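# Move a bottle from the steel table into a carton cell

## Task

Take any one bottle that is on the steel table, set it down inside a carton cell that has nothing in it, and open the gripper so the bottle is no longer held.

## Robot and tools

ROBOT. Two arms, left_arm and right_arm, each with six revolute joints and a parallel two-finger gripper. Fingers extend along the gripper's +z axis and close along its y axis. Shared scene frame: origin on the tabletop midway between the arms, +z up, +x forward over the table, +y toward left_arm. The names left and right refer to the arms, not to sides of a camera image. Base of left_arm sits at (+0.008, +0.286, 0) m, quat_wxyz (+0.996, 0, 0, +0.094); right_arm at (+0.020, -0.284, 0) m, quat_wxyz (+1.000, 0, 0, -0.027).

execute_actions. Argument actions is a list holding zero or one item. An empty list just reports the current state. A motion item is {"rows": [...], "steps": n} with n from 1 to 15 (default 15); each control step lasts 1/30 s, one row is used per step, and if rows run out the last row keeps being used. A wait item is {"steps": n} without rows, n up to 300; it issues nothing new and returns after n steps counted from the previous result. Optional pictures (boolean) toggles camera images, which are included by default. A refused call moves nothing.

ROW LAYOUT. Every row has exactly 14 numbers covering both arms even when only one moves: left_arm waist, shoulder, elbow, wrist pitch, wrist yaw, wrist roll, opening, then right_arm in the same seven-number order. Joint values are absolute target angles in radians, in the same form as the Joint positions line, not offsets. Ranges per arm: waist -2.880 to 2.880, shoulder 0.000 to 3.142, elbow 0.000 to 3.019, wrist pitch -1.693 to 1.571, wrist yaw -1.571 to 1.571, wrist roll -2.094 to 2.094. True ends may differ by up to 0.019 rad either way. A target more than 0.019 rad outside a range, and further out than the joint's last reported angle, gets the call refused; a target beyond the real end is clipped there and a 'joint sent to its limit' line may appear (possibly referring to an earlier move). Opening is a unitless value from -1 (closed) to +1 (fully open, about 0.094 m between pads).

MOTION LIMITS. Each step, the commanded angle is kept within a lead of the measured angle: waist 0.264, shoulder 0.32, elbow 0.276, wrist pitch 0.33, wrist yaw 0.186, wrist roll 0.522 rad. If the targets would move the gripper more than 70 mm from where it is, all joints of that arm are scaled back. So big moves need several calls. The arms keep heading for the last row while you think or wait, until they have nearly stopped or a step is HELD; after that only a new action moves them further. Fingers already in motion finish moving.

RESULT LINES. The state line gives, per arm, end_effector_position (m) and end_effector_quat_wxyz in the scene frame; this point lies between the finger pads roughly 1 cm short of the tips, and it can be somewhat off, especially when reaching far. Joint positions and Joint velocities list each arm's joints (rad, rad/s) and then the pad gap (m, m/s). grip_measured is the finger opening expressed on the command scale; each gripper may read up to about 1 mm off, consistently. Joint torques follow the joint order without the gripper and include offsets, scaling, friction and noise, so they are rough contact hints only. 'joint command not followed' means a clearance check altered or blocked some joint targets; HELD marks steps where your row was not fully sent. MOTOR HOT warns at 85 °C; at 100 °C an OVER-TEMPERATURE FAULT drops that arm until it cools, so do not hold loads longer than needed.

GRASPING. To hold the bottle, command an opening below the current grip_measured: about 0.03 lower gives a firm hold, a smaller gap a lighter one. Pads push up to roughly 50 to 62 N and can spike at first contact. Loose objects or held parts may get brief external tugs, so keep grip firm while carrying.

zoom_image. Arguments camera (cam_high, cam_low, cam_left_wrist or cam_right_wrist, all 504x504) and region [x0, y0, x1, y1] in pixels from the top-left, at most 504 by 504. It enlarges part of that camera's latest image. Wrist camera frame: +z forward, +x right in image, +y down.

read_manual. Optional section, only "licences"; returns URDF licence notices and moves nothing.

finished_scene. Argument scene is the integer number of the current scene. It ends the scene irreversibly and reports success; the bottle must remain in its cell afterward. Ending a reply without any tool call also ends things.

AVOID. Knocking or placing anything off the table (fails the task), dropping or slipping the bottle, slamming, hard hits or hard pushes, and letting the two arms collide or press on each other, which can terminate the scene. Prefer smooth, economical motions.

Each tool is called as a command line: name --argument value for each argument, lists and objects as JSON in quotes; but a table of rows of numbers goes row by row, as --pt "numbers of a row", without its own name.

## Session

execute_actions --actions '[]'

Scene clock: 0.00 s of 4680.00 s.
left_arm: end_effector_position=(+0.3807, -0.2104, +0.2997) grip_measured=+1.000 end_effector_quat_wxyz=(+0.539, +0.385, +0.519, +0.540) | right_arm: end_effector_position=(+0.7067, -0.5694, +0.3621) grip_measured=+1.000 end_effector_quat_wxyz=(+0.637, +0.223, +0.737, -0.036)
Joint positions: left_arm=[-1.384  1.886  1.201  1.32  -1.29   2.041  0.094] | right_arm=[-0.351  1.68   1.438  0.056 -0.054  0.228  0.094]
Joint velocities: left_arm=[ 0.005  0.005  0.007  0.002 -0.007 -0.022  0.   ] | right_arm=[-0.005 -0.024 -0.012 -0.022 -0.022  0.022  0.   ]
Joint torques (N m, as the arm reports them, + toward a larger angle): no reading
Motor temperatures (°C, as the motors report them): left_arm=[25 25 27 25 25 25] | right_arm=[26 26 32 25 23 26]

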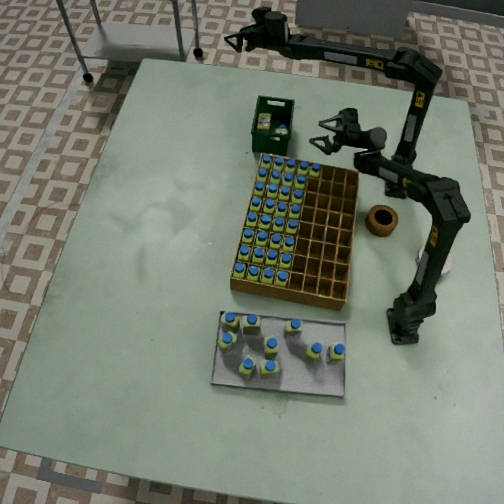

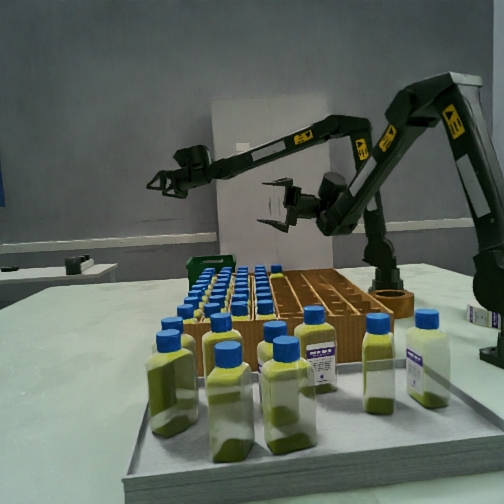

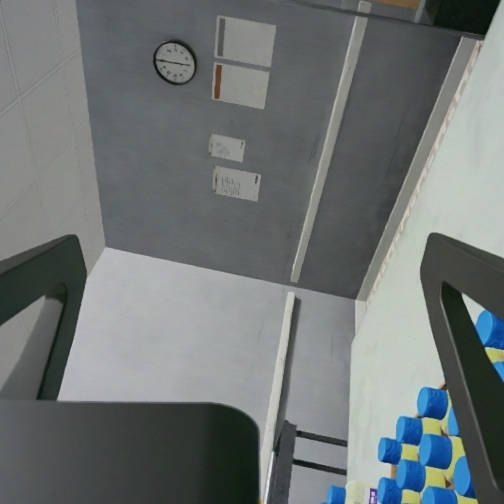

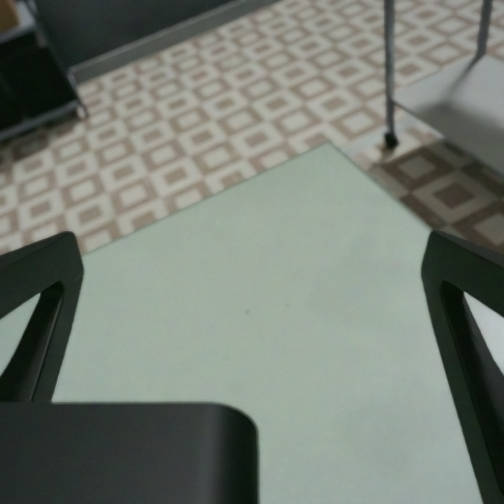

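execute_actions --actions '[{"rows": [[-0.7,1.3,1.2,0.8,-1.2,1.85,1, -0.351,1.68,1.438,0.056,-0.054,0.228,1]], "steps": 15}]' --pictures false

execute_actions --actions '[{"rows": [[0.09,1.135,1.05,-1.474,0,1.85,0.3, -0.351,1.68,1.438,0.056,-0.054,0.228,1]], "steps": 15}]' --pictures false

execute_actions --actions '[{"steps": 40}]'

Scene clock: 32.47 s of 4680.00 s.
left_arm: end_effector_position=(+0.4918, -0.0371, +0.4420) grip_measured=+1.000 end_effector_quat_wxyz=(+0.480, +0.304, +0.559, +0.604) | right_arm: end_effector_position=(+0.7067, -0.5694, +0.3621) grip_measured=+1.000 end_effector_quat_wxyz=(+0.637, +0.223, +0.737, -0.036)
Joint positions: left_arm=[-1.057  1.574  1.199  0.954 -1.216  1.947  0.094] | right_arm=[-0.351  1.68   1.438  0.056 -0.054  0.228  0.094]
Joint velocities: left_arm=[ 0.855 -0.786  0.007 -0.369  0.022 -0.183  0.   ] | right_arm=[-0.005  0.015  0.002  0.002  0.007 -0.066  0.   ]
Joint torques (N m, as the arm reports them, + toward a larger angle): left_arm=[ -0.11 -15.93  11.27   0.54   0.39  -0.06] | right_arm=[ -0.04 -20.47  11.89   2.32   0.07  -0.12]
Motor temperatures (°C, as the motors report them): left_arm=[25 26 29 25 25 25] | right_arm=[26 28 38 25 23 26]
Steps of this call (steps 1 to 90: nothing new was sent; then 28.97 s passed at rest; steps 91 to 105: all 15 steps of this action). Readings (joint positions):
91: left_arm=[-1.379 1.881 1.201 1.302 -1.279 2.033] | right_arm=[-0.351 1.680 1.438 0.056 -0.054 0.228]
92: left_arm=[-1.373 1.872 1.199 1.268 -1.266 2.024] | right_arm=[-0.351 1.680 1.438 0.056 -0.054 0.228]
94: left_arm=[-1.343 1.843 1.199 1.206 -1.248 2.008] | right_arm=[-0.351 1.680 1.438 0.056 -0.054 0.228]
98: left_arm=[-1.253 1.755 1.199 1.085 -1.228 1.981] | right_arm=[-0.351 1.680 1.438 0.056 -0.054 0.228]
105: the state above

Scene clock: 32.97 s of 4680.00 s.
left_arm: end_effector_position=(+0.5421, +0.2736, +0.5292) grip_measured=+0.302 end_effector_quat_wxyz=(+0.374, +0.436, +0.478, +0.664) | right_arm: end_effector_position=(+0.7067, -0.5694, +0.3621) grip_measured=+1.000 end_effector_quat_wxyz=(+0.637, +0.223, +0.737, -0.036)
Joint positions: left_arm=[-0.36   1.135  1.097  0.224 -0.483  1.884  0.061] | right_arm=[-0.351  1.68   1.438  0.056 -0.054  0.228  0.094]
Joint velocities: left_arm=[ 1.646 -0.19  -0.007 -1.56   1.355 -0.037 -0.002] | right_arm=[-0.005 -0.015 -0.002 -0.007 -0.037  0.007  0.   ]
Joint torques (N m, as the arm reports them, + toward a larger angle): left_arm=[-1.5  -6.67 10.03  1.01 -0.02 -0.06] | right_arm=[ -0.03 -20.44  11.88   2.32   0.08  -0.12]
Motor temperatures (°C, as the motors report them): left_arm=[25 26 29 25 25 25] | right_arm=[26 28 38 25 23 26]
Steps of this call (steps 1 to 15: all 15 steps of this action). Readings (joint positions):
1: left_arm=[-1.026 1.543 1.192 0.927 -1.180 1.940] | right_arm=[-0.351 1.680 1.438 0.056 -0.054 0.228]
2: left_arm=[-0.993 1.508 1.180 0.887 -1.140 1.935] | right_arm=[-0.351 1.680 1.438 0.056 -0.054 0.228]
4: left_arm=[-0.921 1.433 1.151 0.809 -1.064 1.926] | right_arm=[-0.351 1.680 1.438 0.056 -0.054 0.228]
8: left_arm=[-0.751 1.285 1.112 0.624 -0.878 1.908] | right_arm=[-0.351 1.680 1.438 0.056 -0.054 0.228]
15: the state above

Scene clock: 34.30 s of 4680.00 s.
left_arm: end_effector_position=(+0.3064, +0.3725, +0.2256) grip_measured=+0.302 end_effector_quat_wxyz=(+0.006, +0.709, +0.705, +0.014) | right_arm: end_effector_position=(+0.7067, -0.5694, +0.3621) grip_measured=+1.000 end_effector_quat_wxyz=(+0.637, +0.223, +0.737, -0.036)
Joint positions: left_arm=[ 0.095  1.131  1.05  -1.459 -0.004  1.86   0.061] | right_arm=[-0.351  1.68   1.438  0.056 -0.054  0.228  0.094]
Joint velocities: left_arm=[-0.005 -0.015 -0.012 -0.007  0.051 -0.022  0.001] | right_arm=[-0.015 -0.005 -0.007  0.002  0.037  0.066  0.   ]
Joint torques (N m, as the arm reports them, + toward a larger angle): left_arm=[-0.97 -5.87 11.02 -0.34  0.18  0.05] | right_arm=[ -0.06 -20.45  11.89   2.32   0.08  -0.12]
Motor temperatures (°C, as the motors report them): left_arm=[25 26 29 25 25 25] | right_arm=[26 28 38 25 23 26]
Steps of this call (steps 1 to 40: the robot went on to your last target). Readings (joint positions):
1: left_arm=[-0.306 1.132 1.097 0.171 -0.431 1.882] | right_arm=[-0.351 1.680 1.438 0.056 -0.054 0.228]
2: left_arm=[-0.253 1.131 1.097 0.119 -0.380 1.880] | right_arm=[-0.351 1.680 1.438 0.056 -0.054 0.228]
4: left_arm=[-0.151 1.131 1.092 0.014 -0.278 1.878] | right_arm=[-0.351 1.680 1.438 0.056 -0.054 0.228]
8: left_arm=[0.037 1.131 1.081 -0.264 -0.052 1.871] | right_arm=[-0.351 1.680 1.438 0.056 -0.054 0.228]
40: the state above

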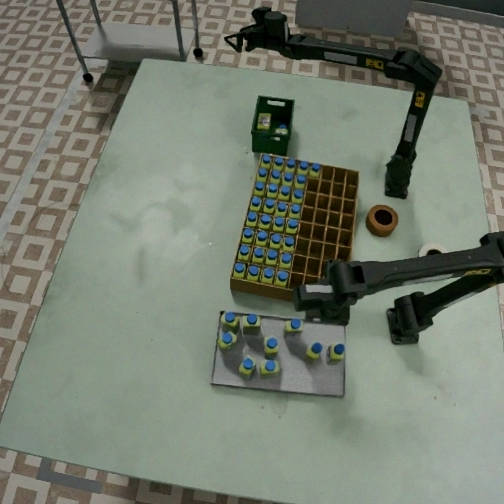

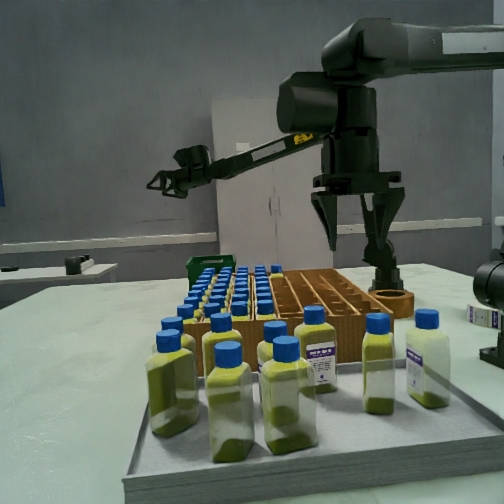

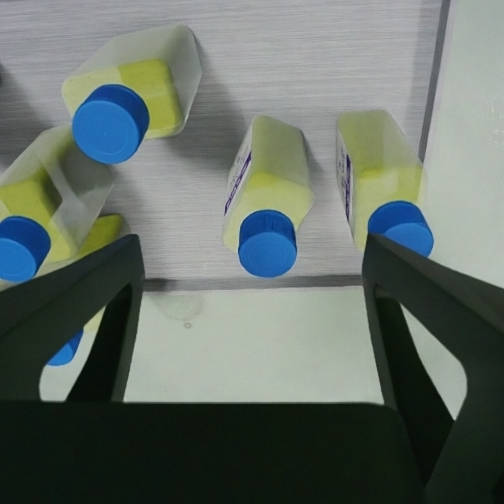

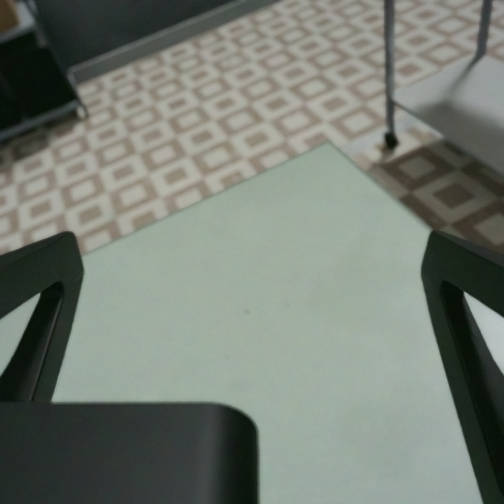

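zoom_image --camera "cam_left_wrist" --region '[200, 80, 460, 300]'

Region (200, 80, 460, 300) of cam_left_wrist's 504x504 image, scaled by 1.938, with more detail than that image has; it fills the top 426 rows of this view, and the rest is white.

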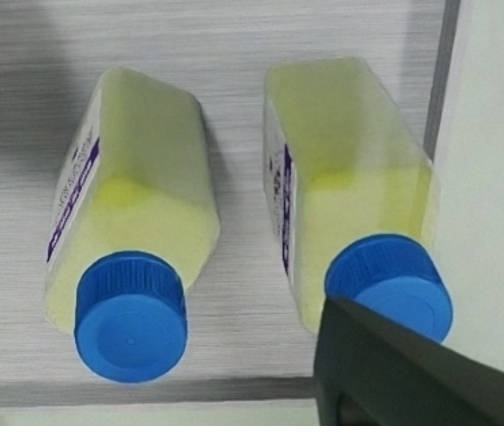

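execute_actions --actions '[{"rows": [[0.12,1.12,1.035,-1.45,0,1.88,0.3, -0.351,1.68,1.438,0.056,-0.054,0.228,1],[0.15,1.11,1.015,-1.445,0,1.9,0.3, -0.351,1.68,1.438,0.056,-0.054,0.228,1],[0.19,1.095,0.99,-1.44,0,1.93,0.3, -0.351,1.68,1.438,0.056,-0.054,0.228,1],[0.23,1.08,0.965,-1.43,0,1.96,0.3, -0.351,1.68,1.438,0.056,-0.054,0.228,1],[0.27,1.065,0.94,-1.42,0,1.99,0.3, -0.351,1.68,1.438,0.056,-0.054,0.228,1],[0.31,1.05,0.915,-1.41,0,2.02,0.3, -0.351,1.68,1.438,0.056,-0.054,0.228,1],[0.34,1.04,0.895,-1.405,0,2.04,0.3, -0.351,1.68,1.438,0.056,-0.054,0.228,1],[0.36,1.03,0.878,-1.40,0,2.05,0.3, -0.351,1.68,1.438,0.056,-0.054,0.228,1]], "steps": 15}]' --pictures false

execute_actions --actions '[{"steps": 12}]'

Scene clock: 68.33 s of 4680.00 s.
left_arm: end_effector_position=(+0.2326, +0.4256, +0.1853) grip_measured=+0.302 end_effector_quat_wxyz=(-0.001, +0.669, +0.743, -0.002) | right_arm: end_effector_position=(+0.7067, -0.5694, +0.3621) grip_measured=+1.000 end_effector_quat_wxyz=(+0.637, +0.223, +0.737, -0.036)
Joint positions: left_arm=[ 0.371  1.039  0.881 -1.417 -0.001  2.025  0.061] | right_arm=[-0.351  1.68   1.438  0.056 -0.054  0.228  0.094]
Joint velocities: left_arm=[-0.054 -0.005  0.002  0.007  0.037  0.11  -0.   ] | right_arm=[-0.005 -0.005  0.007 -0.022 -0.037 -0.007  0.   ]
Joint torques (N m, as the arm reports them, + toward a larger angle): left_arm=[-0.71 -5.18 10.77  0.4   0.09  0.28] | right_arm=[ -0.05 -20.42  11.88   2.32   0.08  -0.12]
Motor temperatures (°C, as the motors report them): left_arm=[25 25 29 25 25 25] | right_arm=[26 29 37 25 23 26]
Steps of this call (steps 1 to 15: the robot went on to your last target; steps 16 to 90: nothing new was sent; then 30.53 s passed at rest; steps 91 to 105: all 15 steps of this action). Readings (joint positions):
91: left_arm=[0.096 1.131 1.050 -1.459 -0.003 1.861] | right_arm=[-0.351 1.680 1.438 0.056 -0.054 0.228]
92: left_arm=[0.102 1.131 1.048 -1.458 -0.002 1.866] | right_arm=[-0.351 1.680 1.438 0.056 -0.054 0.228]
94: left_arm=[0.139 1.120 1.023 -1.450 0.000 1.889] | right_arm=[-0.351 1.680 1.438 0.056 -0.054 0.228]
98: left_arm=[0.304 1.069 0.923 -1.424 0.000 1.964] | right_arm=[-0.351 1.680 1.438 0.056 -0.054 0.228]
105: the state above

Scene clock: 68.73 s of 4680.00 s.
left_arm: end_effector_position=(+0.2334, +0.4250, +0.1853) grip_measured=+0.302 end_effector_quat_wxyz=(-0.001, +0.676, +0.737, -0.002) | right_arm: end_effector_position=(+0.7067, -0.5694, +0.3621) grip_measured=+1.000 end_effector_quat_wxyz=(+0.637, +0.223, +0.737, -0.036)
Joint positions: left_arm=[ 0.367  1.039  0.881 -1.416 -0.001  2.039  0.061] | right_arm=[-0.351  1.68   1.438  0.056 -0.054  0.228  0.094]
Joint velocities: left_arm=[-0.015 -0.005  0.007 -0.007 -0.066 -0.037 -0.   ] | right_arm=[-0.015 -0.024 -0.007  0.012 -0.007 -0.051  0.   ]
Joint torques (N m, as the arm reports them, + toward a larger angle): left_arm=[-0.31 -5.73 10.78  0.59  0.12  0.19] | right_arm=[ -0.05 -20.48  11.89   2.31   0.08  -0.12]
Motor temperatures (°C, as the motors report them): left_arm=[25 25 29 25 25 25] | right_arm=[26 29 37 25 23 26]
Steps of this call (steps 1 to 12: the robot went on to your last target). Readings (joint positions):
1: left_arm=[0.369 1.039 0.881 -1.416 -0.001 2.028] | right_arm=[-0.351 1.680 1.438 0.056 -0.054 0.228]
2: left_arm=[0.368 1.039 0.881 -1.416 -0.001 2.030] | right_arm=[-0.351 1.680 1.438 0.056 -0.054 0.228]
4: left_arm=[0.367 1.039 0.881 -1.416 -0.001 2.034] | right_arm=[-0.351 1.680 1.438 0.056 -0.054 0.228]
8: left_arm=[0.367 1.039 0.881 -1.416 -0.001 2.038] | right_arm=[-0.351 1.680 1.438 0.056 -0.054 0.228]
12: the state above

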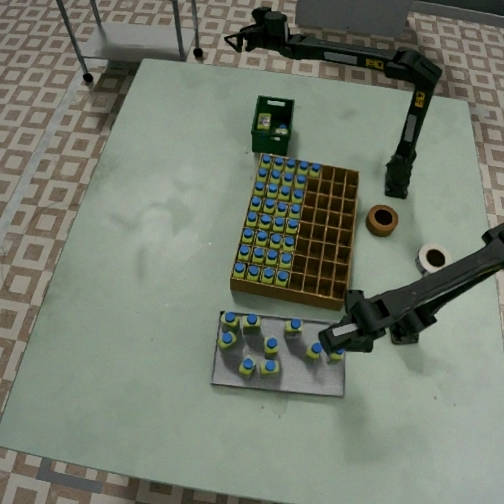

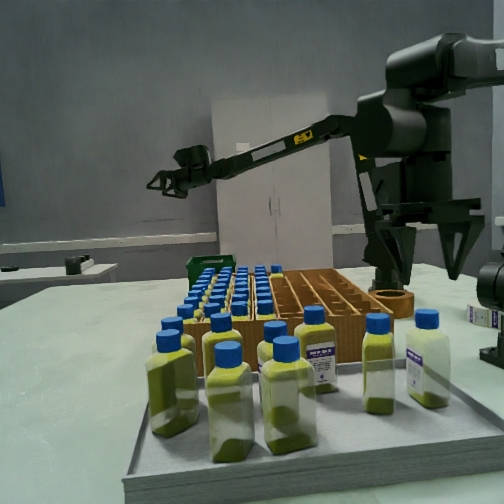

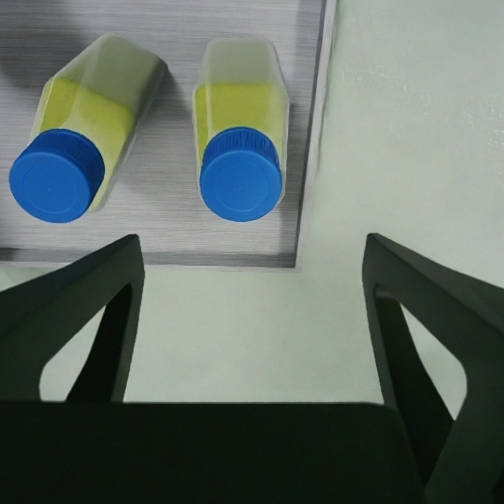

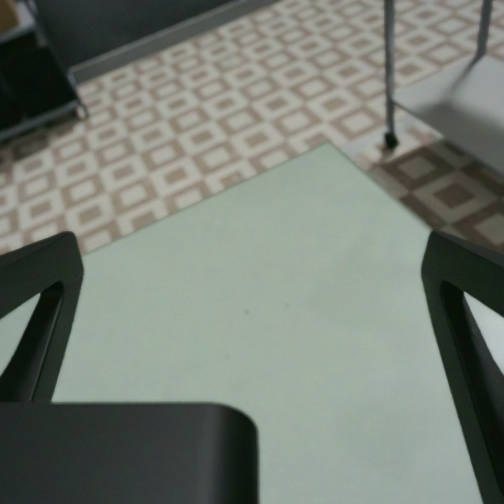

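execute_actions --actions '[{"rows": [[0.352,1.045,0.87,-1.39,0,2.02,0.3, -0.351,1.68,1.438,0.056,-0.054,0.228,1],[0.344,1.05,0.86,-1.375,0,2.012,0.3, -0.351,1.68,1.438,0.056,-0.054,0.228,1],[0.344,1.055,0.85,-1.36,0,2.012,0.3, -0.351,1.68,1.438,0.056,-0.054,0.228,1],[0.344,1.06,0.838,-1.345,0,2.012,0.3, -0.351,1.68,1.438,0.056,-0.054,0.228,1],[0.344,1.064,0.826,-1.33,0,2.012,0.3, -0.351,1.68,1.438,0.056,-0.054,0.228,1],[0.344,1.068,0.814,-1.312,0,2.012,0.3, -0.351,1.68,1.438,0.056,-0.054,0.228,1],[0.344,1.073,0.802,-1.295,0,2.012,0.3, -0.351,1.68,1.438,0.056,-0.054,0.228,1],[0.344,1.078,0.79,-1.278,0,2.012,0.3, -0.351,1.68,1.438,0.056,-0.054,0.228,1],[0.344,1.083,0.778,-1.26,0,2.012,0.3, -0.351,1.68,1.438,0.056,-0.054,0.228,1],[0.344,1.086,0.767,-1.245,0,2.012,0.3, -0.351,1.68,1.438,0.056,-0.054,0.228,1]], "steps": 15}]' --pictures false

execute_actions --actions '[{"steps": 8}]'

Scene clock: 92.03 s of 4680.00 s.
left_arm: end_effector_position=(+0.2374, +0.4222, +0.1343) grip_measured=+0.302 end_effector_quat_wxyz=(-0.001, +0.676, +0.737, -0.002) | right_arm: end_effector_position=(+0.7067, -0.5694, +0.3621) grip_measured=+1.000 end_effector_quat_wxyz=(+0.637, +0.223, +0.737, -0.036)
Joint positions: left_arm=[ 0.35   1.082  0.772 -1.264 -0.001  2.022  0.061] | right_arm=[-0.351  1.68   1.438  0.056 -0.054  0.228  0.094]
Joint velocities: left_arm=[-0.005  0.005 -0.012  0.046 -0.022 -0.11   0.001] | right_arm=[ 0.005  0.005 -0.007  0.002  0.051  0.037  0.   ]
Joint torques (N m, as the arm reports them, + toward a larger angle): left_arm=[-0.72 -4.48 10.08  0.77  0.09  0.04] | right_arm=[ -0.06 -20.45  11.89   2.31   0.08  -0.12]
Motor temperatures (°C, as the motors report them): left_arm=[25 25 29 25 25 25] | right_arm=[26 29 37 25 23 26]
Steps of this call (steps 1 to 30: the robot went on to your last target; steps 31 to 90: nothing new was sent; then 19.80 s passed at rest; steps 91 to 105: all 15 steps of this action). Readings (joint positions):
91: left_arm=[0.367 1.039 0.881 -1.414 -0.001 2.039] | right_arm=[-0.351 1.680 1.438 0.056 -0.054 0.228]
92: left_arm=[0.365 1.039 0.879 -1.408 -0.001 2.036] | right_arm=[-0.351 1.680 1.438 0.056 -0.054 0.228]
94: left_arm=[0.357 1.039 0.870 -1.385 -0.001 2.031] | right_arm=[-0.351 1.680 1.438 0.056 -0.054 0.228]
98: left_arm=[0.350 1.049 0.825 -1.326 -0.001 2.026] | right_arm=[-0.351 1.680 1.438 0.056 -0.054 0.228]
105: the state above

Scene clock: 92.30 s of 4680.00 s.
left_arm: end_effector_position=(+0.2381, +0.4226, +0.1343) grip_measured=+0.302 end_effector_quat_wxyz=(-0.001, +0.675, +0.737, -0.000) | right_arm: end_effector_position=(+0.7067, -0.5694, +0.3621) grip_measured=+1.000 end_effector_quat_wxyz=(+0.637, +0.223, +0.737, -0.036)
Joint positions: left_arm=[ 0.35   1.082  0.772 -1.261 -0.001  2.022  0.061] | right_arm=[-0.351  1.68   1.438  0.056 -0.054  0.228  0.094]
Joint velocities: left_arm=[-0.015 -0.015  0.017 -0.012  0.007 -0.007  0.   ] | right_arm=[-0.005 -0.005 -0.007 -0.007 -0.022 -0.051  0.   ]
Joint torques (N m, as the arm reports them, + toward a larger angle): left_arm=[-0.03 -4.97 10.01  0.69  0.11  0.02] | right_arm=[ -0.03 -20.44  11.89   2.31   0.08  -0.12]
Motor temperatures (°C, as the motors report them): left_arm=[25 25 29 25 25 25] | right_arm=[26 29 37 25 23 26]
Steps of this call (steps 1 to 8: the robot went on to your last target). Readings (joint positions):
1: left_arm=[0.350 1.082 0.772 -1.263 -0.001 2.022] | right_arm=[-0.351 1.680 1.438 0.056 -0.054 0.228]
2: left_arm=[0.350 1.082 0.772 -1.262 -0.001 2.022] | right_arm=[-0.351 1.680 1.438 0.056 -0.054 0.228]
4: left_arm=[0.350 1.082 0.772 -1.261 -0.001 2.022] | right_arm=[-0.351 1.680 1.438 0.056 -0.054 0.228]
8: the state above

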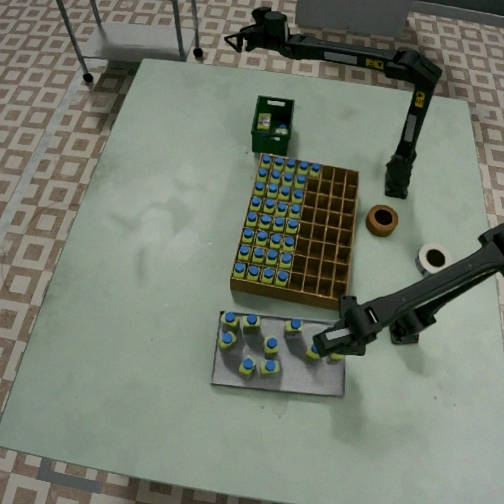

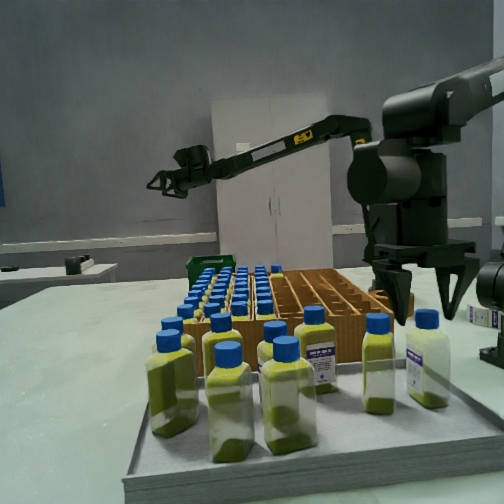

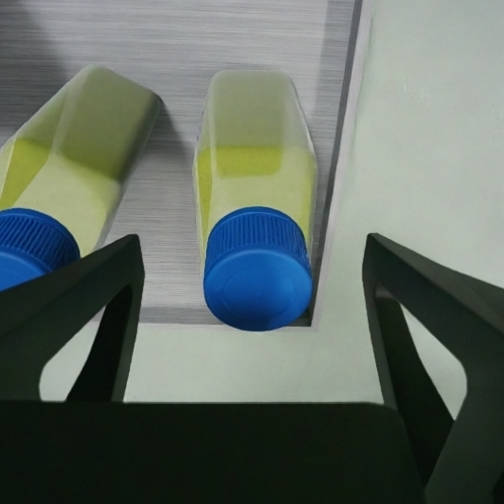

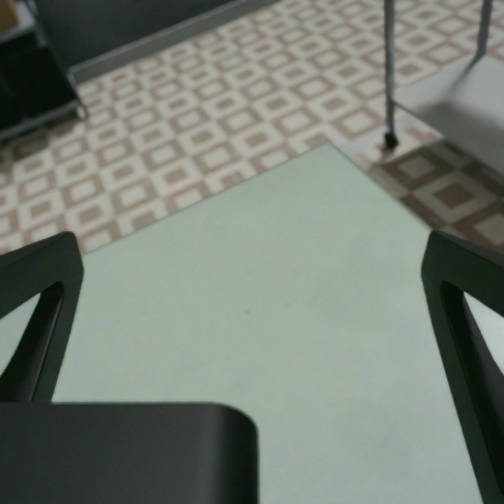

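execute_actions --actions '[{"rows": [[0.36,1.09,0.765,-1.24,0,2.03,0.2, -0.351,1.68,1.438,0.056,-0.054,0.228,1],[0.368,1.093,0.762,-1.234,0,2.04,0.1, -0.351,1.68,1.438,0.056,-0.054,0.228,1],[0.375,1.096,0.757,-1.225,0,2.05,0.0, -0.351,1.68,1.438,0.056,-0.054,0.228,1],[0.375,1.099,0.752,-1.217,0,2.05,0.0, -0.351,1.68,1.438,0.056,-0.054,0.228,1]], "steps": 15}]'

zoom_image --camera "cam_low" --region '[360, 260, 500, 420]'

Scene clock: 123.67 s of 4680.00 s.
left_arm: end_effector_position=(+0.2387, +0.4288, +0.1302) grip_measured=+0.002 end_effector_quat_wxyz=(+0.002, +0.675, +0.738, +0.007) | right_arm: end_effector_position=(+0.7067, -0.5694, +0.3621) grip_measured=+1.000 end_effector_quat_wxyz=(+0.637, +0.223, +0.737, -0.036)
Joint positions: left_arm=[ 0.369  1.086  0.763 -1.233 -0.001  2.04   0.047] | right_arm=[-0.351  1.68   1.438  0.056 -0.054  0.228  0.094]
Joint velocities: left_arm=[-0.005 -0.015  0.002 -0.007 -0.022  0.022 -0.001] | right_arm=[-0.015 -0.005 -0.002  0.002  0.007  0.007  0.   ]
Joint torques (N m, as the arm reports them, + toward a larger angle): left_arm=[ 0.5  -3.27  9.27  0.59  0.12  0.21] | right_arm=[ -0.05 -20.46  11.89   2.32   0.08  -0.12]
Motor temperatures (°C, as the motors report them): left_arm=[25 25 29 25 25 25] | right_arm=[26 29 37 25 23 26]
Steps of this call (steps 1 to 15: the robot went on to your last target; steps 16 to 90: nothing new was sent; then 27.87 s passed at rest; steps 91 to 105: all 15 steps of this action). Readings (joint positions):
91: left_arm=[0.351 1.082 0.772 -1.260 -0.001 2.022] | right_arm=[-0.351 1.680 1.438 0.056 -0.054 0.228]
92: left_arm=[0.352 1.082 0.772 -1.258 -0.001 2.023] | right_arm=[-0.351 1.680 1.438 0.056 -0.054 0.228]
94: left_arm=[0.358 1.082 0.771 -1.246 -0.001 2.029] | right_arm=[-0.351 1.680 1.438 0.056 -0.054 0.228]
98: left_arm=[0.369 1.084 0.764 -1.234 -0.001 2.036] | right_arm=[-0.351 1.680 1.438 0.056 -0.054 0.228]
105: the state above

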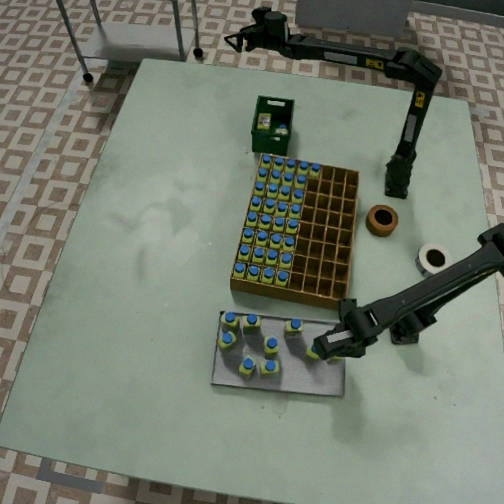

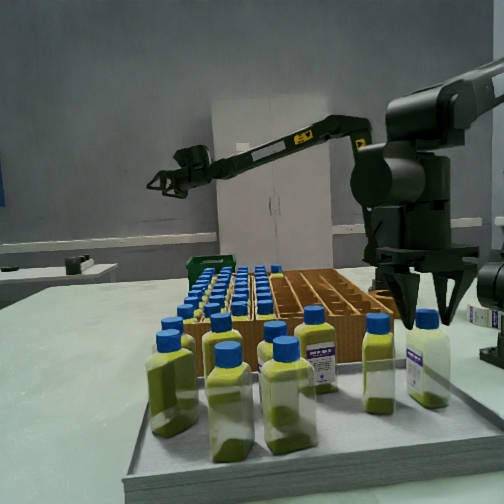

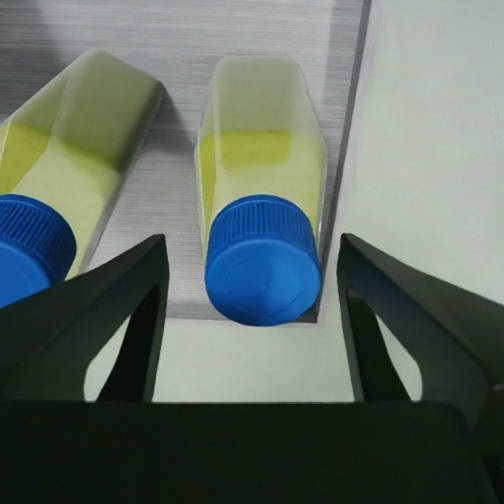

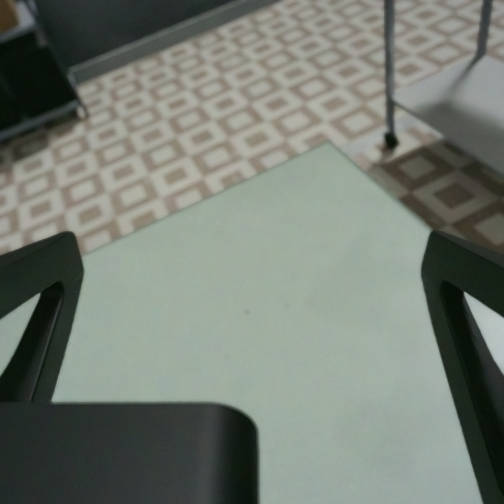

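Region (360, 260, 500, 420) of cam_low's 504x504 image, scaled by 3.150, with more detail than that image has; it fills the left 441 columns of this view, and the rest is white.

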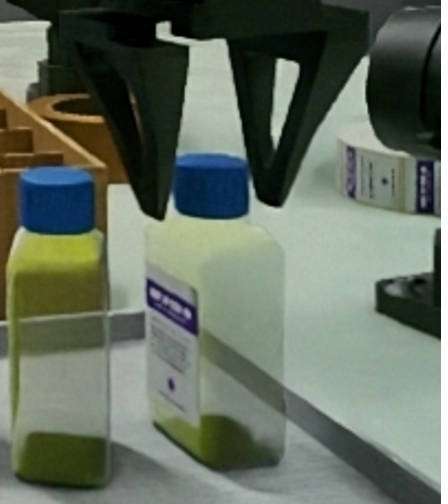

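execute_actions --actions '[{"rows": [[0.375,1.104,0.748,-1.217,0,2.05,0.0, -0.351,1.68,1.438,0.056,-0.054,0.228,1],[0.375,1.107,0.746,-1.217,0,2.05,0.0, -0.351,1.68,1.438,0.056,-0.054,0.228,1],[0.375,1.107,0.746,-1.217,0,2.05,0.0, -0.351,1.68,1.438,0.056,-0.054,0.228,1],[0.375,1.107,0.746,-1.217,0,2.05,0.0, -0.351,1.68,1.438,0.056,-0.054,0.228,1],[0.375,1.107,0.746,-1.217,0,2.05,-0.1, -0.351,1.68,1.438,0.056,-0.054,0.228,1],[0.375,1.107,0.746,-1.217,0,2.05,-0.18, -0.351,1.68,1.438,0.056,-0.054,0.228,1],[0.375,1.107,0.746,-1.217,0,2.05,-0.25, -0.351,1.68,1.438,0.056,-0.054,0.228,1],[0.375,1.107,0.746,-1.217,0,2.05,-0.3, -0.351,1.68,1.438,0.056,-0.054,0.228,1],[0.375,1.107,0.746,-1.217,0,2.05,-0.33, -0.351,1.68,1.438,0.056,-0.054,0.228,1],[0.375,1.107,0.746,-1.217,0,2.05,-0.36, -0.351,1.68,1.438,0.056,-0.054,0.228,1],[0.375,1.107,0.746,-1.217,0,2.05,-0.39, -0.351,1.68,1.438,0.056,-0.054,0.228,1],[0.375,1.107,0.746,-1.217,0,2.05,-0.42, -0.351,1.68,1.438,0.056,-0.054,0.228,1],[0.375,1.107,0.746,-1.217,0,2.05,-0.45, -0.351,1.68,1.438,0.056,-0.054,0.228,1]], "steps": 15}]' --pictures false

execute_actions --actions '[{"steps": 5}]'

Scene clock: 141.97 s of 4680.00 s.
left_arm: end_effector_position=(+0.2367, +0.4275, +0.1258) grip_measured=-0.435 end_effector_quat_wxyz=(-0.000, +0.676, +0.737, +0.000) | right_arm: end_effector_position=(+0.7067, -0.5694, +0.3621) grip_measured=+1.000 end_effector_quat_wxyz=(+0.637, +0.223, +0.737, -0.036)
Joint positions: left_arm=[ 0.369  1.094  0.756 -1.233 -0.001  2.041  0.027] | right_arm=[-0.351  1.68   1.438  0.056 -0.054  0.228  0.094]
Joint velocities: left_arm=[-0.015  0.005 -0.027 -0.002 -0.007 -0.022 -0.   ] | right_arm=[-0.015 -0.015 -0.017 -0.007 -0.022 -0.037  0.   ]
Joint torques (N m, as the arm reports them, + toward a larger angle): left_arm=[ 0.46 -3.36  9.36  0.53  0.14  0.22] | right_arm=[ -0.04 -20.42  11.89   2.32   0.08  -0.12]
Motor temperatures (°C, as the motors report them): left_arm=[25 25 28 25 25 25] | right_arm=[26 29 37 25 23 26]
Steps of this call (steps 1 to 15: the robot went on to your last target; steps 16 to 90: nothing new was sent; then 14.80 s passed at rest; steps 91 to 105: all 15 steps of this action). Readings (joint positions):
91: left_arm=[0.369 1.086 0.763 -1.233 -0.001 2.040] | right_arm=[-0.351 1.680 1.438 0.056 -0.054 0.228]
92: left_arm=[0.369 1.086 0.763 -1.233 -0.001 2.040] | right_arm=[-0.351 1.680 1.438 0.056 -0.054 0.228]
94: left_arm=[0.369 1.090 0.762 -1.233 -0.001 2.040] | right_arm=[-0.351 1.680 1.438 0.056 -0.054 0.228]
98: left_arm=[0.369 1.093 0.757 -1.233 -0.001 2.040] | right_arm=[-0.351 1.680 1.438 0.056 -0.054 0.228]
105: the state above

Scene clock: 142.13 s of 4680.00 s.
left_arm: end_effector_position=(+0.2367, +0.4275, +0.1258) grip_measured=-0.435 end_effector_quat_wxyz=(-0.000, +0.676, +0.737, +0.000) | right_arm: end_effector_position=(+0.7067, -0.5694, +0.3621) grip_measured=+1.000 end_effector_quat_wxyz=(+0.637, +0.223, +0.737, -0.036)
Joint positions: left_arm=[ 0.369  1.094  0.756 -1.233 -0.001  2.041  0.027] | right_arm=[-0.351  1.68   1.438  0.056 -0.054  0.228  0.094]
Joint velocities: left_arm=[-0.015 -0.015 -0.027  0.007 -0.007  0.007 -0.002] | right_arm=[-0.015  0.015 -0.017 -0.027  0.051 -0.022  0.   ]
Joint torques (N m, as the arm reports them, + toward a larger angle): left_arm=[ 0.5  -3.87  9.19  0.63  0.07  0.23] | right_arm=[ -0.03 -20.49  11.9    2.32   0.08  -0.12]
Motor temperatures (°C, as the motors report them): left_arm=[25 25 28 25 25 25] | right_arm=[26 29 37 25 23 26]
Steps of this call (steps 1 to 5: the robot went on to your last target). Readings (joint positions):
1: left_arm=[0.369 1.094 0.756 -1.233 -0.001 2.041] | right_arm=[-0.351 1.680 1.438 0.056 -0.054 0.228]
2: left_arm=[0.369 1.094 0.756 -1.233 -0.001 2.041] | right_arm=[-0.351 1.680 1.438 0.056 -0.054 0.228]
4: left_arm=[0.369 1.094 0.756 -1.233 -0.001 2.041] | right_arm=[-0.351 1.680 1.438 0.056 -0.054 0.228]
5: the state above

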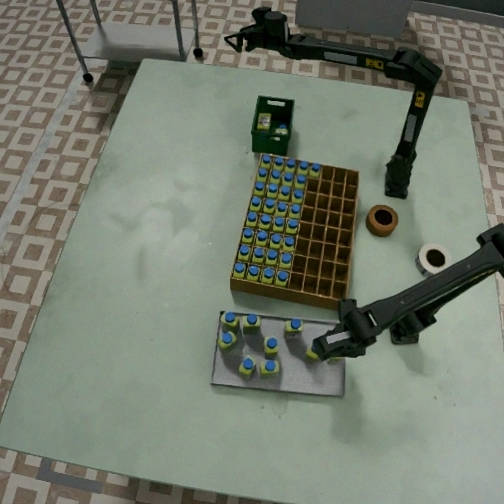

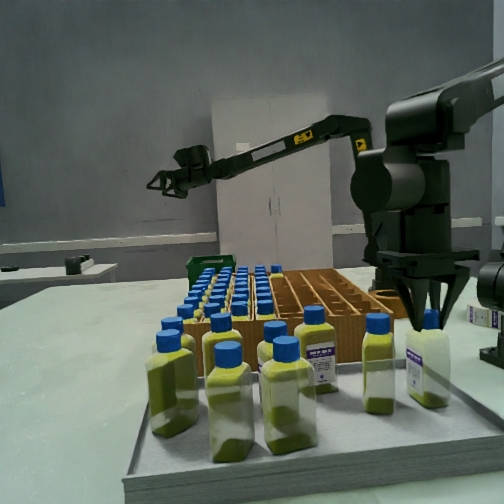

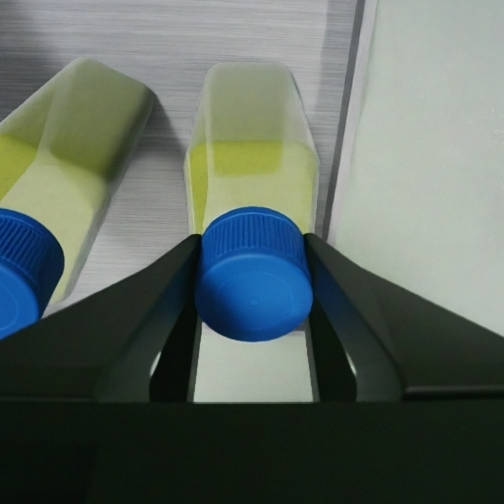

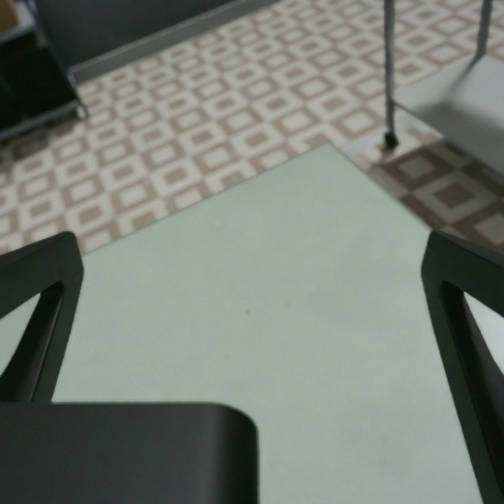

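execute_actions --actions '[{"rows": [[0.375,1.1,0.76,-1.23,0,2.05,-0.48, -0.351,1.68,1.438,0.056,-0.054,0.228,1],[0.375,1.095,0.775,-1.235,0,2.05,-0.5, -0.351,1.68,1.438,0.056,-0.054,0.228,1],[0.375,1.09,0.79,-1.24,0,2.05,-0.52, -0.351,1.68,1.438,0.056,-0.054,0.228,1],[0.375,1.085,0.80,-1.25,0,2.05,-0.52, -0.351,1.68,1.438,0.056,-0.054,0.228,1],[0.375,1.08,0.812,-1.265,0,2.05,-0.52, -0.351,1.68,1.438,0.056,-0.054,0.228,1],[0.375,1.073,0.826,-1.285,0,2.05,-0.52, -0.351,1.68,1.438,0.056,-0.054,0.228,1],[0.375,1.066,0.84,-1.305,0,2.05,-0.52, -0.351,1.68,1.438,0.056,-0.054,0.228,1],[0.375,1.06,0.855,-1.325,0,2.05,-0.52, -0.351,1.68,1.438,0.056,-0.054,0.228,1],[0.375,1.054,0.87,-1.345,0,2.05,-0.52, -0.351,1.68,1.438,0.056,-0.054,0.228,1],[0.375,1.049,0.885,-1.365,0,2.05,-0.52, -0.351,1.68,1.438,0.056,-0.054,0.228,1],[0.375,1.045,0.9,-1.385,0,2.05,-0.52, -0.351,1.68,1.438,0.056,-0.054,0.228,1],[0.375,1.041,0.917,-1.405,0,2.05,-0.52, -0.351,1.68,1.438,0.056,-0.054,0.228,1],[0.375,1.038,0.935,-1.425,0,2.05,-0.52, -0.351,1.68,1.438,0.056,-0.054,0.228,1],[0.375,1.035,0.953,-1.445,0,2.05,-0.52, -0.351,1.68,1.438,0.056,-0.054,0.228,1],[0.375,1.033,0.971,-1.465,0,2.05,-0.52, -0.351,1.68,1.438,0.056,-0.054,0.228,1]], "steps": 15}]' --pictures false

execute_actions --actions '[{"rows": [[0.375,1.032,0.99,-1.485,0,2.05,-0.52, -0.351,1.68,1.438,0.056,-0.054,0.228,1],[0.375,1.031,1.01,-1.505,0,2.05,-0.52, -0.351,1.68,1.438,0.056,-0.054,0.228,1],[0.375,1.03,1.03,-1.525,0,2.05,-0.52, -0.351,1.68,1.438,0.056,-0.054,0.228,1],[0.375,1.03,1.05,-1.545,0,2.05,-0.52, -0.351,1.68,1.438,0.056,-0.054,0.228,1],[0.375,1.03,1.07,-1.565,0,2.05,-0.52, -0.351,1.68,1.438,0.056,-0.054,0.228,1],[0.375,1.03,1.088,-1.585,0,2.05,-0.52, -0.351,1.68,1.438,0.056,-0.054,0.228,1],[0.375,1.03,1.103,-1.6,0,2.05,-0.52, -0.351,1.68,1.438,0.056,-0.054,0.228,1],[0.375,1.03,1.113,-1.612,0,2.05,-0.52, -0.351,1.68,1.438,0.056,-0.054,0.228,1],[0.375,1.03,1.118,-1.618,0,2.05,-0.52, -0.351,1.68,1.438,0.056,-0.054,0.228,1]], "steps": 13}]' --pictures false

execute_actions --actions '[{"rows": [[0.365,1.04,1.118,-1.61,0,2.037,-0.52, -0.351,1.68,1.438,0.056,-0.054,0.228,1],[0.356,1.042,1.119,-1.609,0,2.029,-0.52, -0.351,1.68,1.438,0.056,-0.054,0.228,1],[0.34,1.044,1.12,-1.608,0,2.015,-0.52, -0.351,1.68,1.438,0.056,-0.054,0.228,1],[0.317,1.047,1.121,-1.606,0,1.996,-0.52, -0.351,1.68,1.438,0.056,-0.054,0.228,1],[0.289,1.051,1.123,-1.604,0,1.971,-0.52, -0.351,1.68,1.438,0.056,-0.054,0.228,1],[0.255,1.055,1.125,-1.601,0,1.942,-0.52, -0.351,1.68,1.438,0.056,-0.054,0.228,1],[0.215,1.06,1.127,-1.598,0,1.908,-0.52, -0.351,1.68,1.438,0.056,-0.054,0.228,1],[0.171,1.066,1.13,-1.594,0,1.869,-0.52, -0.351,1.68,1.438,0.056,-0.054,0.228,1],[0.122,1.073,1.133,-1.59,0,1.827,-0.52, -0.351,1.68,1.438,0.056,-0.054,0.228,1],[0.069,1.08,1.136,-1.586,0,1.781,-0.52, -0.351,1.68,1.438,0.056,-0.054,0.228,1],[0.013,1.088,1.139,-1.582,0,1.733,-0.52, -0.351,1.68,1.438,0.056,-0.054,0.228,1],[-0.045,1.095,1.143,-1.577,0,1.683,-0.52, -0.351,1.68,1.438,0.056,-0.054,0.228,1],[-0.106,1.103,1.146,-1.572,0,1.63,-0.52, -0.351,1.68,1.438,0.056,-0.054,0.228,1],[-0.169,1.112,1.15,-1.567,0,1.576,-0.52, -0.351,1.68,1.438,0.056,-0.054,0.228,1],[-0.231,1.12,1.154,-1.562,0,1.522,-0.52, -0.351,1.68,1.438,0.056,-0.054,0.228,1]], "steps": 15}]' --pictures false

execute_actions --actions '[{"rows": [[-0.293,1.128,1.158,-1.557,0,1.469,-0.52, -0.351,1.68,1.438,0.056,-0.054,0.228,1],[-0.356,1.137,1.162,-1.552,0,1.415,-0.52, -0.351,1.68,1.438,0.056,-0.054,0.228,1],[-0.417,1.145,1.165,-1.547,0,1.362,-0.52, -0.351,1.68,1.438,0.056,-0.054,0.228,1],[-0.475,1.152,1.169,-1.542,0,1.312,-0.52, -0.351,1.68,1.438,0.056,-0.054,0.228,1],[-0.531,1.16,1.172,-1.538,0,1.264,-0.52, -0.351,1.68,1.438,0.056,-0.054,0.228,1],[-0.584,1.167,1.175,-1.534,0,1.218,-0.52, -0.351,1.68,1.438,0.056,-0.054,0.228,1],[-0.633,1.174,1.178,-1.53,0,1.176,-0.52, -0.351,1.68,1.438,0.056,-0.054,0.228,1],[-0.677,1.18,1.181,-1.526,0,1.137,-0.52, -0.351,1.68,1.438,0.056,-0.054,0.228,1],[-0.717,1.185,1.183,-1.523,0,1.103,-0.52, -0.351,1.68,1.438,0.056,-0.054,0.228,1],[-0.751,1.189,1.185,-1.52,0,1.074,-0.52, -0.351,1.68,1.438,0.056,-0.054,0.228,1],[-0.779,1.193,1.187,-1.518,0,1.049,-0.52, -0.351,1.68,1.438,0.056,-0.054,0.228,1],[-0.802,1.196,1.188,-1.516,0,1.03,-0.52, -0.351,1.68,1.438,0.056,-0.054,0.228,1],[-0.818,1.198,1.189,-1.515,0,1.016,-0.52, -0.351,1.68,1.438,0.056,-0.054,0.228,1],[-0.827,1.199,1.19,-1.514,0,1.008,-0.52, -0.351,1.68,1.438,0.056,-0.054,0.228,1],[-0.83,1.2,1.19,-1.514,0,1.005,-0.52, -0.351,1.68,1.438,0.056,-0.054,0.228,1]], "steps": 15}]' --pictures false

execute_actions --actions '[{"steps": 18}]'

Scene clock: 205.90 s of 4680.00 s.
left_arm: end_effector_position=(+0.2317, +0.4244, +0.1755) grip_measured=-0.449 end_effector_quat_wxyz=(-0.005, +0.676, +0.737, -0.016) | right_arm: end_effector_position=(+0.7067, -0.5694, +0.3621) grip_measured=+1.000 end_effector_quat_wxyz=(+0.637, +0.223, +0.737, -0.036)
Joint positions: left_arm=[ 0.369  1.061  0.868 -1.412 -0.001  2.041  0.026] | right_arm=[-0.351  1.68   1.438  0.056 -0.054  0.228  0.094]
Joint velocities: left_arm=[ 0.015 -0.161  0.603 -0.559 -0.007  0.007 -0.   ] | right_arm=[ 0.005 -0.005 -0.007  0.002 -0.051 -0.007  0.   ]
Joint torques (N m, as the arm reports them, + toward a larger angle): left_arm=[ 0.28 -6.05 17.12 -0.3   0.09  0.24] | right_arm=[ -0.03 -20.49  11.88   2.32   0.08  -0.12]
Motor temperatures (°C, as the motors report them): left_arm=[25 25 29 25 25 25] | right_arm=[26 30 38 26 23 26]
Steps of this call (steps 1 to 15: the robot went on to your last target; steps 16 to 90: nothing new was sent; then 60.27 s passed at rest; steps 91 to 105: all 15 steps of this action). Readings (joint positions):
91: left_arm=[0.369 1.094 0.756 -1.233 -0.001 2.041] | right_arm=[-0.351 1.680 1.438 0.056 -0.054 0.228]
92: left_arm=[0.369 1.094 0.756 -1.233 -0.001 2.041] | right_arm=[-0.351 1.680 1.438 0.056 -0.054 0.228]
94: left_arm=[0.369 1.094 0.756 -1.233 -0.001 2.041] | right_arm=[-0.351 1.680 1.438 0.056 -0.054 0.228]
98: left_arm=[0.369 1.093 0.765 -1.275 -0.001 2.041] | right_arm=[-0.351 1.680 1.438 0.056 -0.054 0.228]
105: the state above

Scene clock: 206.33 s of 4680.00 s.
left_arm: end_effector_position=(+0.2372, +0.4279, +0.2543) grip_measured=-0.449 end_effector_quat_wxyz=(-0.001, +0.676, +0.737, -0.003) | right_arm: end_effector_position=(+0.7067, -0.5694, +0.3621) grip_measured=+1.000 end_effector_quat_wxyz=(+0.637, +0.223, +0.737, -0.036)
Joint positions: left_arm=[ 0.369  1.041  1.063 -1.599 -0.001  2.041  0.026] | right_arm=[-0.351  1.68   1.438  0.056 -0.054  0.228  0.094]
Joint velocities: left_arm=[ 0.005 -0.005 -0.022 -0.081  0.007  0.022 -0.001] | right_arm=[-0.005 -0.024 -0.007  0.007 -0.022  0.007  0.   ]
Joint torques (N m, as the arm reports them, + toward a larger angle): left_arm=[ 0.34 -6.36 16.41 -0.64  0.06  0.22] | right_arm=[ -0.1  -20.46  11.88   2.32   0.08  -0.12]
Motor temperatures (°C, as the motors report them): left_arm=[25 25 29 25 25 25] | right_arm=[26 30 38 26 23 26]
Steps of this call (steps 1 to 13: all 13 steps of this action). Readings (joint positions):
1: left_arm=[0.369 1.056 0.889 -1.431 -0.001 2.041] | right_arm=[-0.351 1.680 1.438 0.056 -0.054 0.228]
2: left_arm=[0.369 1.052 0.911 -1.451 -0.001 2.041] | right_arm=[-0.351 1.680 1.438 0.056 -0.054 0.228]
4: left_arm=[0.369 1.047 0.953 -1.490 -0.001 2.041] | right_arm=[-0.351 1.680 1.438 0.056 -0.054 0.228]
8: left_arm=[0.369 1.045 1.029 -1.566 -0.001 2.041] | right_arm=[-0.351 1.680 1.438 0.056 -0.054 0.228]
13: the state above

Scene clock: 206.83 s of 4680.00 s.
left_arm: end_effector_position=(+0.2927, +0.3065, +0.2465) grip_measured=-0.449 end_effector_quat_wxyz=(-0.010, +0.734, +0.679, -0.011) | right_arm: end_effector_position=(+0.7067, -0.5694, +0.3621) grip_measured=+1.000 end_effector_quat_wxyz=(+0.637, +0.223, +0.737, -0.036)
Joint positions: left_arm=[-0.115  1.099  1.082 -1.582 -0.002  1.721  0.026] | right_arm=[-0.351  1.68   1.438  0.056 -0.054  0.228  0.094]
Joint velocities: left_arm=[-1.851  0.298  0.12   0.164  0.022 -1.341 -0.002] | right_arm=[-0.015  0.005  0.017 -0.032 -0.081 -0.037  0.   ]
Joint torques (N m, as the arm reports them, + toward a larger angle): left_arm=[-1.15 -5.08 17.27  0.3   0.1   0.04] | right_arm=[ -0.03 -20.47  11.88   2.32   0.08  -0.12]
Motor temperatures (°C, as the motors report them): left_arm=[25 25 29 25 25 25] | right_arm=[26 30 38 26 23 26]
Steps of this call (steps 1 to 15: all 15 steps of this action). Readings (joint positions):
1: left_arm=[0.369 1.041 1.063 -1.600 -0.001 2.041] | right_arm=[-0.351 1.680 1.438 0.056 -0.054 0.228]
2: left_arm=[0.368 1.041 1.063 -1.600 -0.001 2.040] | right_arm=[-0.351 1.680 1.438 0.056 -0.054 0.228]
4: left_arm=[0.360 1.041 1.063 -1.600 -0.001 2.032] | right_arm=[-0.351 1.680 1.438 0.056 -0.054 0.228]
8: left_arm=[0.265 1.045 1.063 -1.600 -0.002 1.972] | right_arm=[-0.351 1.680 1.438 0.056 -0.054 0.228]
15: the state above

Scene clock: 207.33 s of 4680.00 s.
left_arm: end_effector_position=(+0.2635, +0.0946, +0.2346) grip_measured=-0.449 end_effector_quat_wxyz=(-0.014, +0.765, +0.643, -0.004) | right_arm: end_effector_position=(+0.7067, -0.5694, +0.3621) grip_measured=+1.000 end_effector_quat_wxyz=(+0.637, +0.223, +0.737, -0.036)
Joint positions: left_arm=[-0.829  1.192  1.121 -1.528  0.001  1.103  0.026] | right_arm=[-0.351  1.68   1.438  0.056 -0.054  0.228  0.094]
Joint velocities: left_arm=[-0.337  0.024  0.002 -0.002 -0.007 -0.608 -0.001] | right_arm=[-0.024 -0.015  0.012 -0.007 -0.066  0.007  0.   ]
Joint torques (N m, as the arm reports them, + toward a larger angle): left_arm=[ 1.29 -6.13 17.84  0.63  0.04  0.08] | right_arm=[ -0.08 -20.45  11.9    2.32   0.08  -0.12]
Motor temperatures (°C, as the motors report them): left_arm=[25 25 29 25 25 25] | right_arm=[26 30 38 26 23 26]
Steps of this call (steps 1 to 15: all 15 steps of this action). Readings (joint positions):
1: left_arm=[-0.178 1.109 1.086 -1.577 -0.002 1.675] | right_arm=[-0.351 1.680 1.438 0.056 -0.054 0.228]
2: left_arm=[-0.242 1.119 1.090 -1.571 -0.002 1.627] | right_arm=[-0.351 1.680 1.438 0.056 -0.054 0.228]
4: left_arm=[-0.368 1.138 1.098 -1.561 -0.002 1.529] | right_arm=[-0.351 1.680 1.438 0.056 -0.054 0.228]
8: left_arm=[-0.599 1.167 1.111 -1.543 -0.001 1.338] | right_arm=[-0.351 1.680 1.438 0.056 -0.054 0.228]
15: the state above

Scene clock: 207.93 s of 4680.00 s.
left_arm: end_effector_position=(+0.2619, +0.0924, +0.2345) grip_measured=-0.449 end_effector_quat_wxyz=(-0.014, +0.740, +0.673, -0.003) | right_arm: end_effector_position=(+0.7067, -0.5694, +0.3621) grip_measured=+1.000 end_effector_quat_wxyz=(+0.637, +0.223, +0.737, -0.036)
Joint positions: left_arm=[-0.838  1.192  1.121 -1.528  0.001  1.016  0.026] | right_arm=[-0.351  1.68   1.438  0.056 -0.054  0.228  0.094]
Joint velocities: left_arm=[-0.005 -0.005 -0.002 -0.012 -0.066  0.037  0.   ] | right_arm=[ 0.005 -0.005  0.007  0.007 -0.022 -0.022  0.   ]
Joint torques (N m, as the arm reports them, + toward a larger angle): left_arm=[ 0.25 -6.6  17.92  0.56  0.06  0.04] | right_arm=[ -0.06 -20.49  11.9    2.32   0.08  -0.12]
Motor temperatures (°C, as the motors report them): left_arm=[25 25 29 25 25 25] | right_arm=[26 30 38 26 23 26]
Steps of this call (steps 1 to 18: the robot went on to your last target). Readings (joint positions):
1: left_arm=[-0.838 1.192 1.121 -1.528 0.001 1.085] | right_arm=[-0.351 1.680 1.438 0.056 -0.054 0.228]
2: left_arm=[-0.840 1.192 1.121 -1.528 0.001 1.071] | right_arm=[-0.351 1.680 1.438 0.056 -0.054 0.228]
4: left_arm=[-0.839 1.192 1.121 -1.528 0.001 1.051] | right_arm=[-0.351 1.680 1.438 0.056 -0.054 0.228]
8: left_arm=[-0.838 1.192 1.121 -1.528 0.001 1.029] | right_arm=[-0.351 1.680 1.438 0.056 -0.054 0.228]
18: the state above

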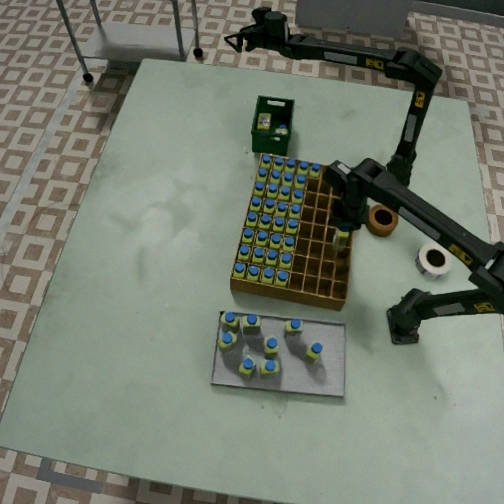

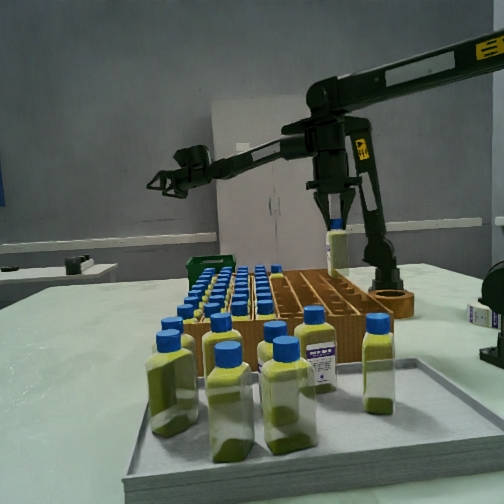

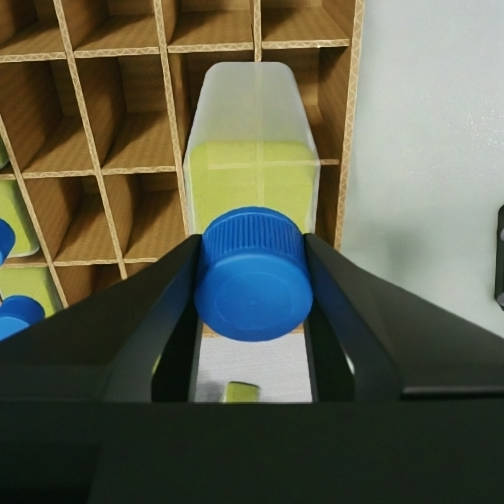

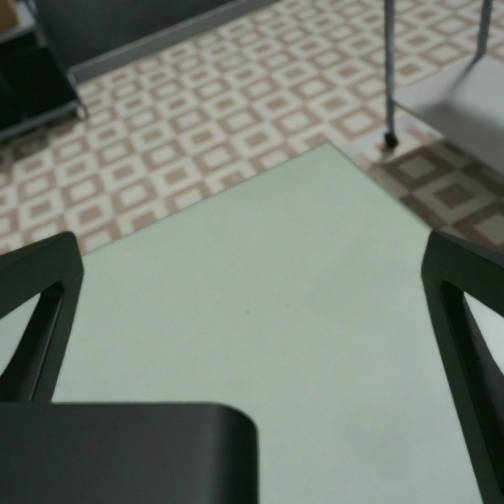

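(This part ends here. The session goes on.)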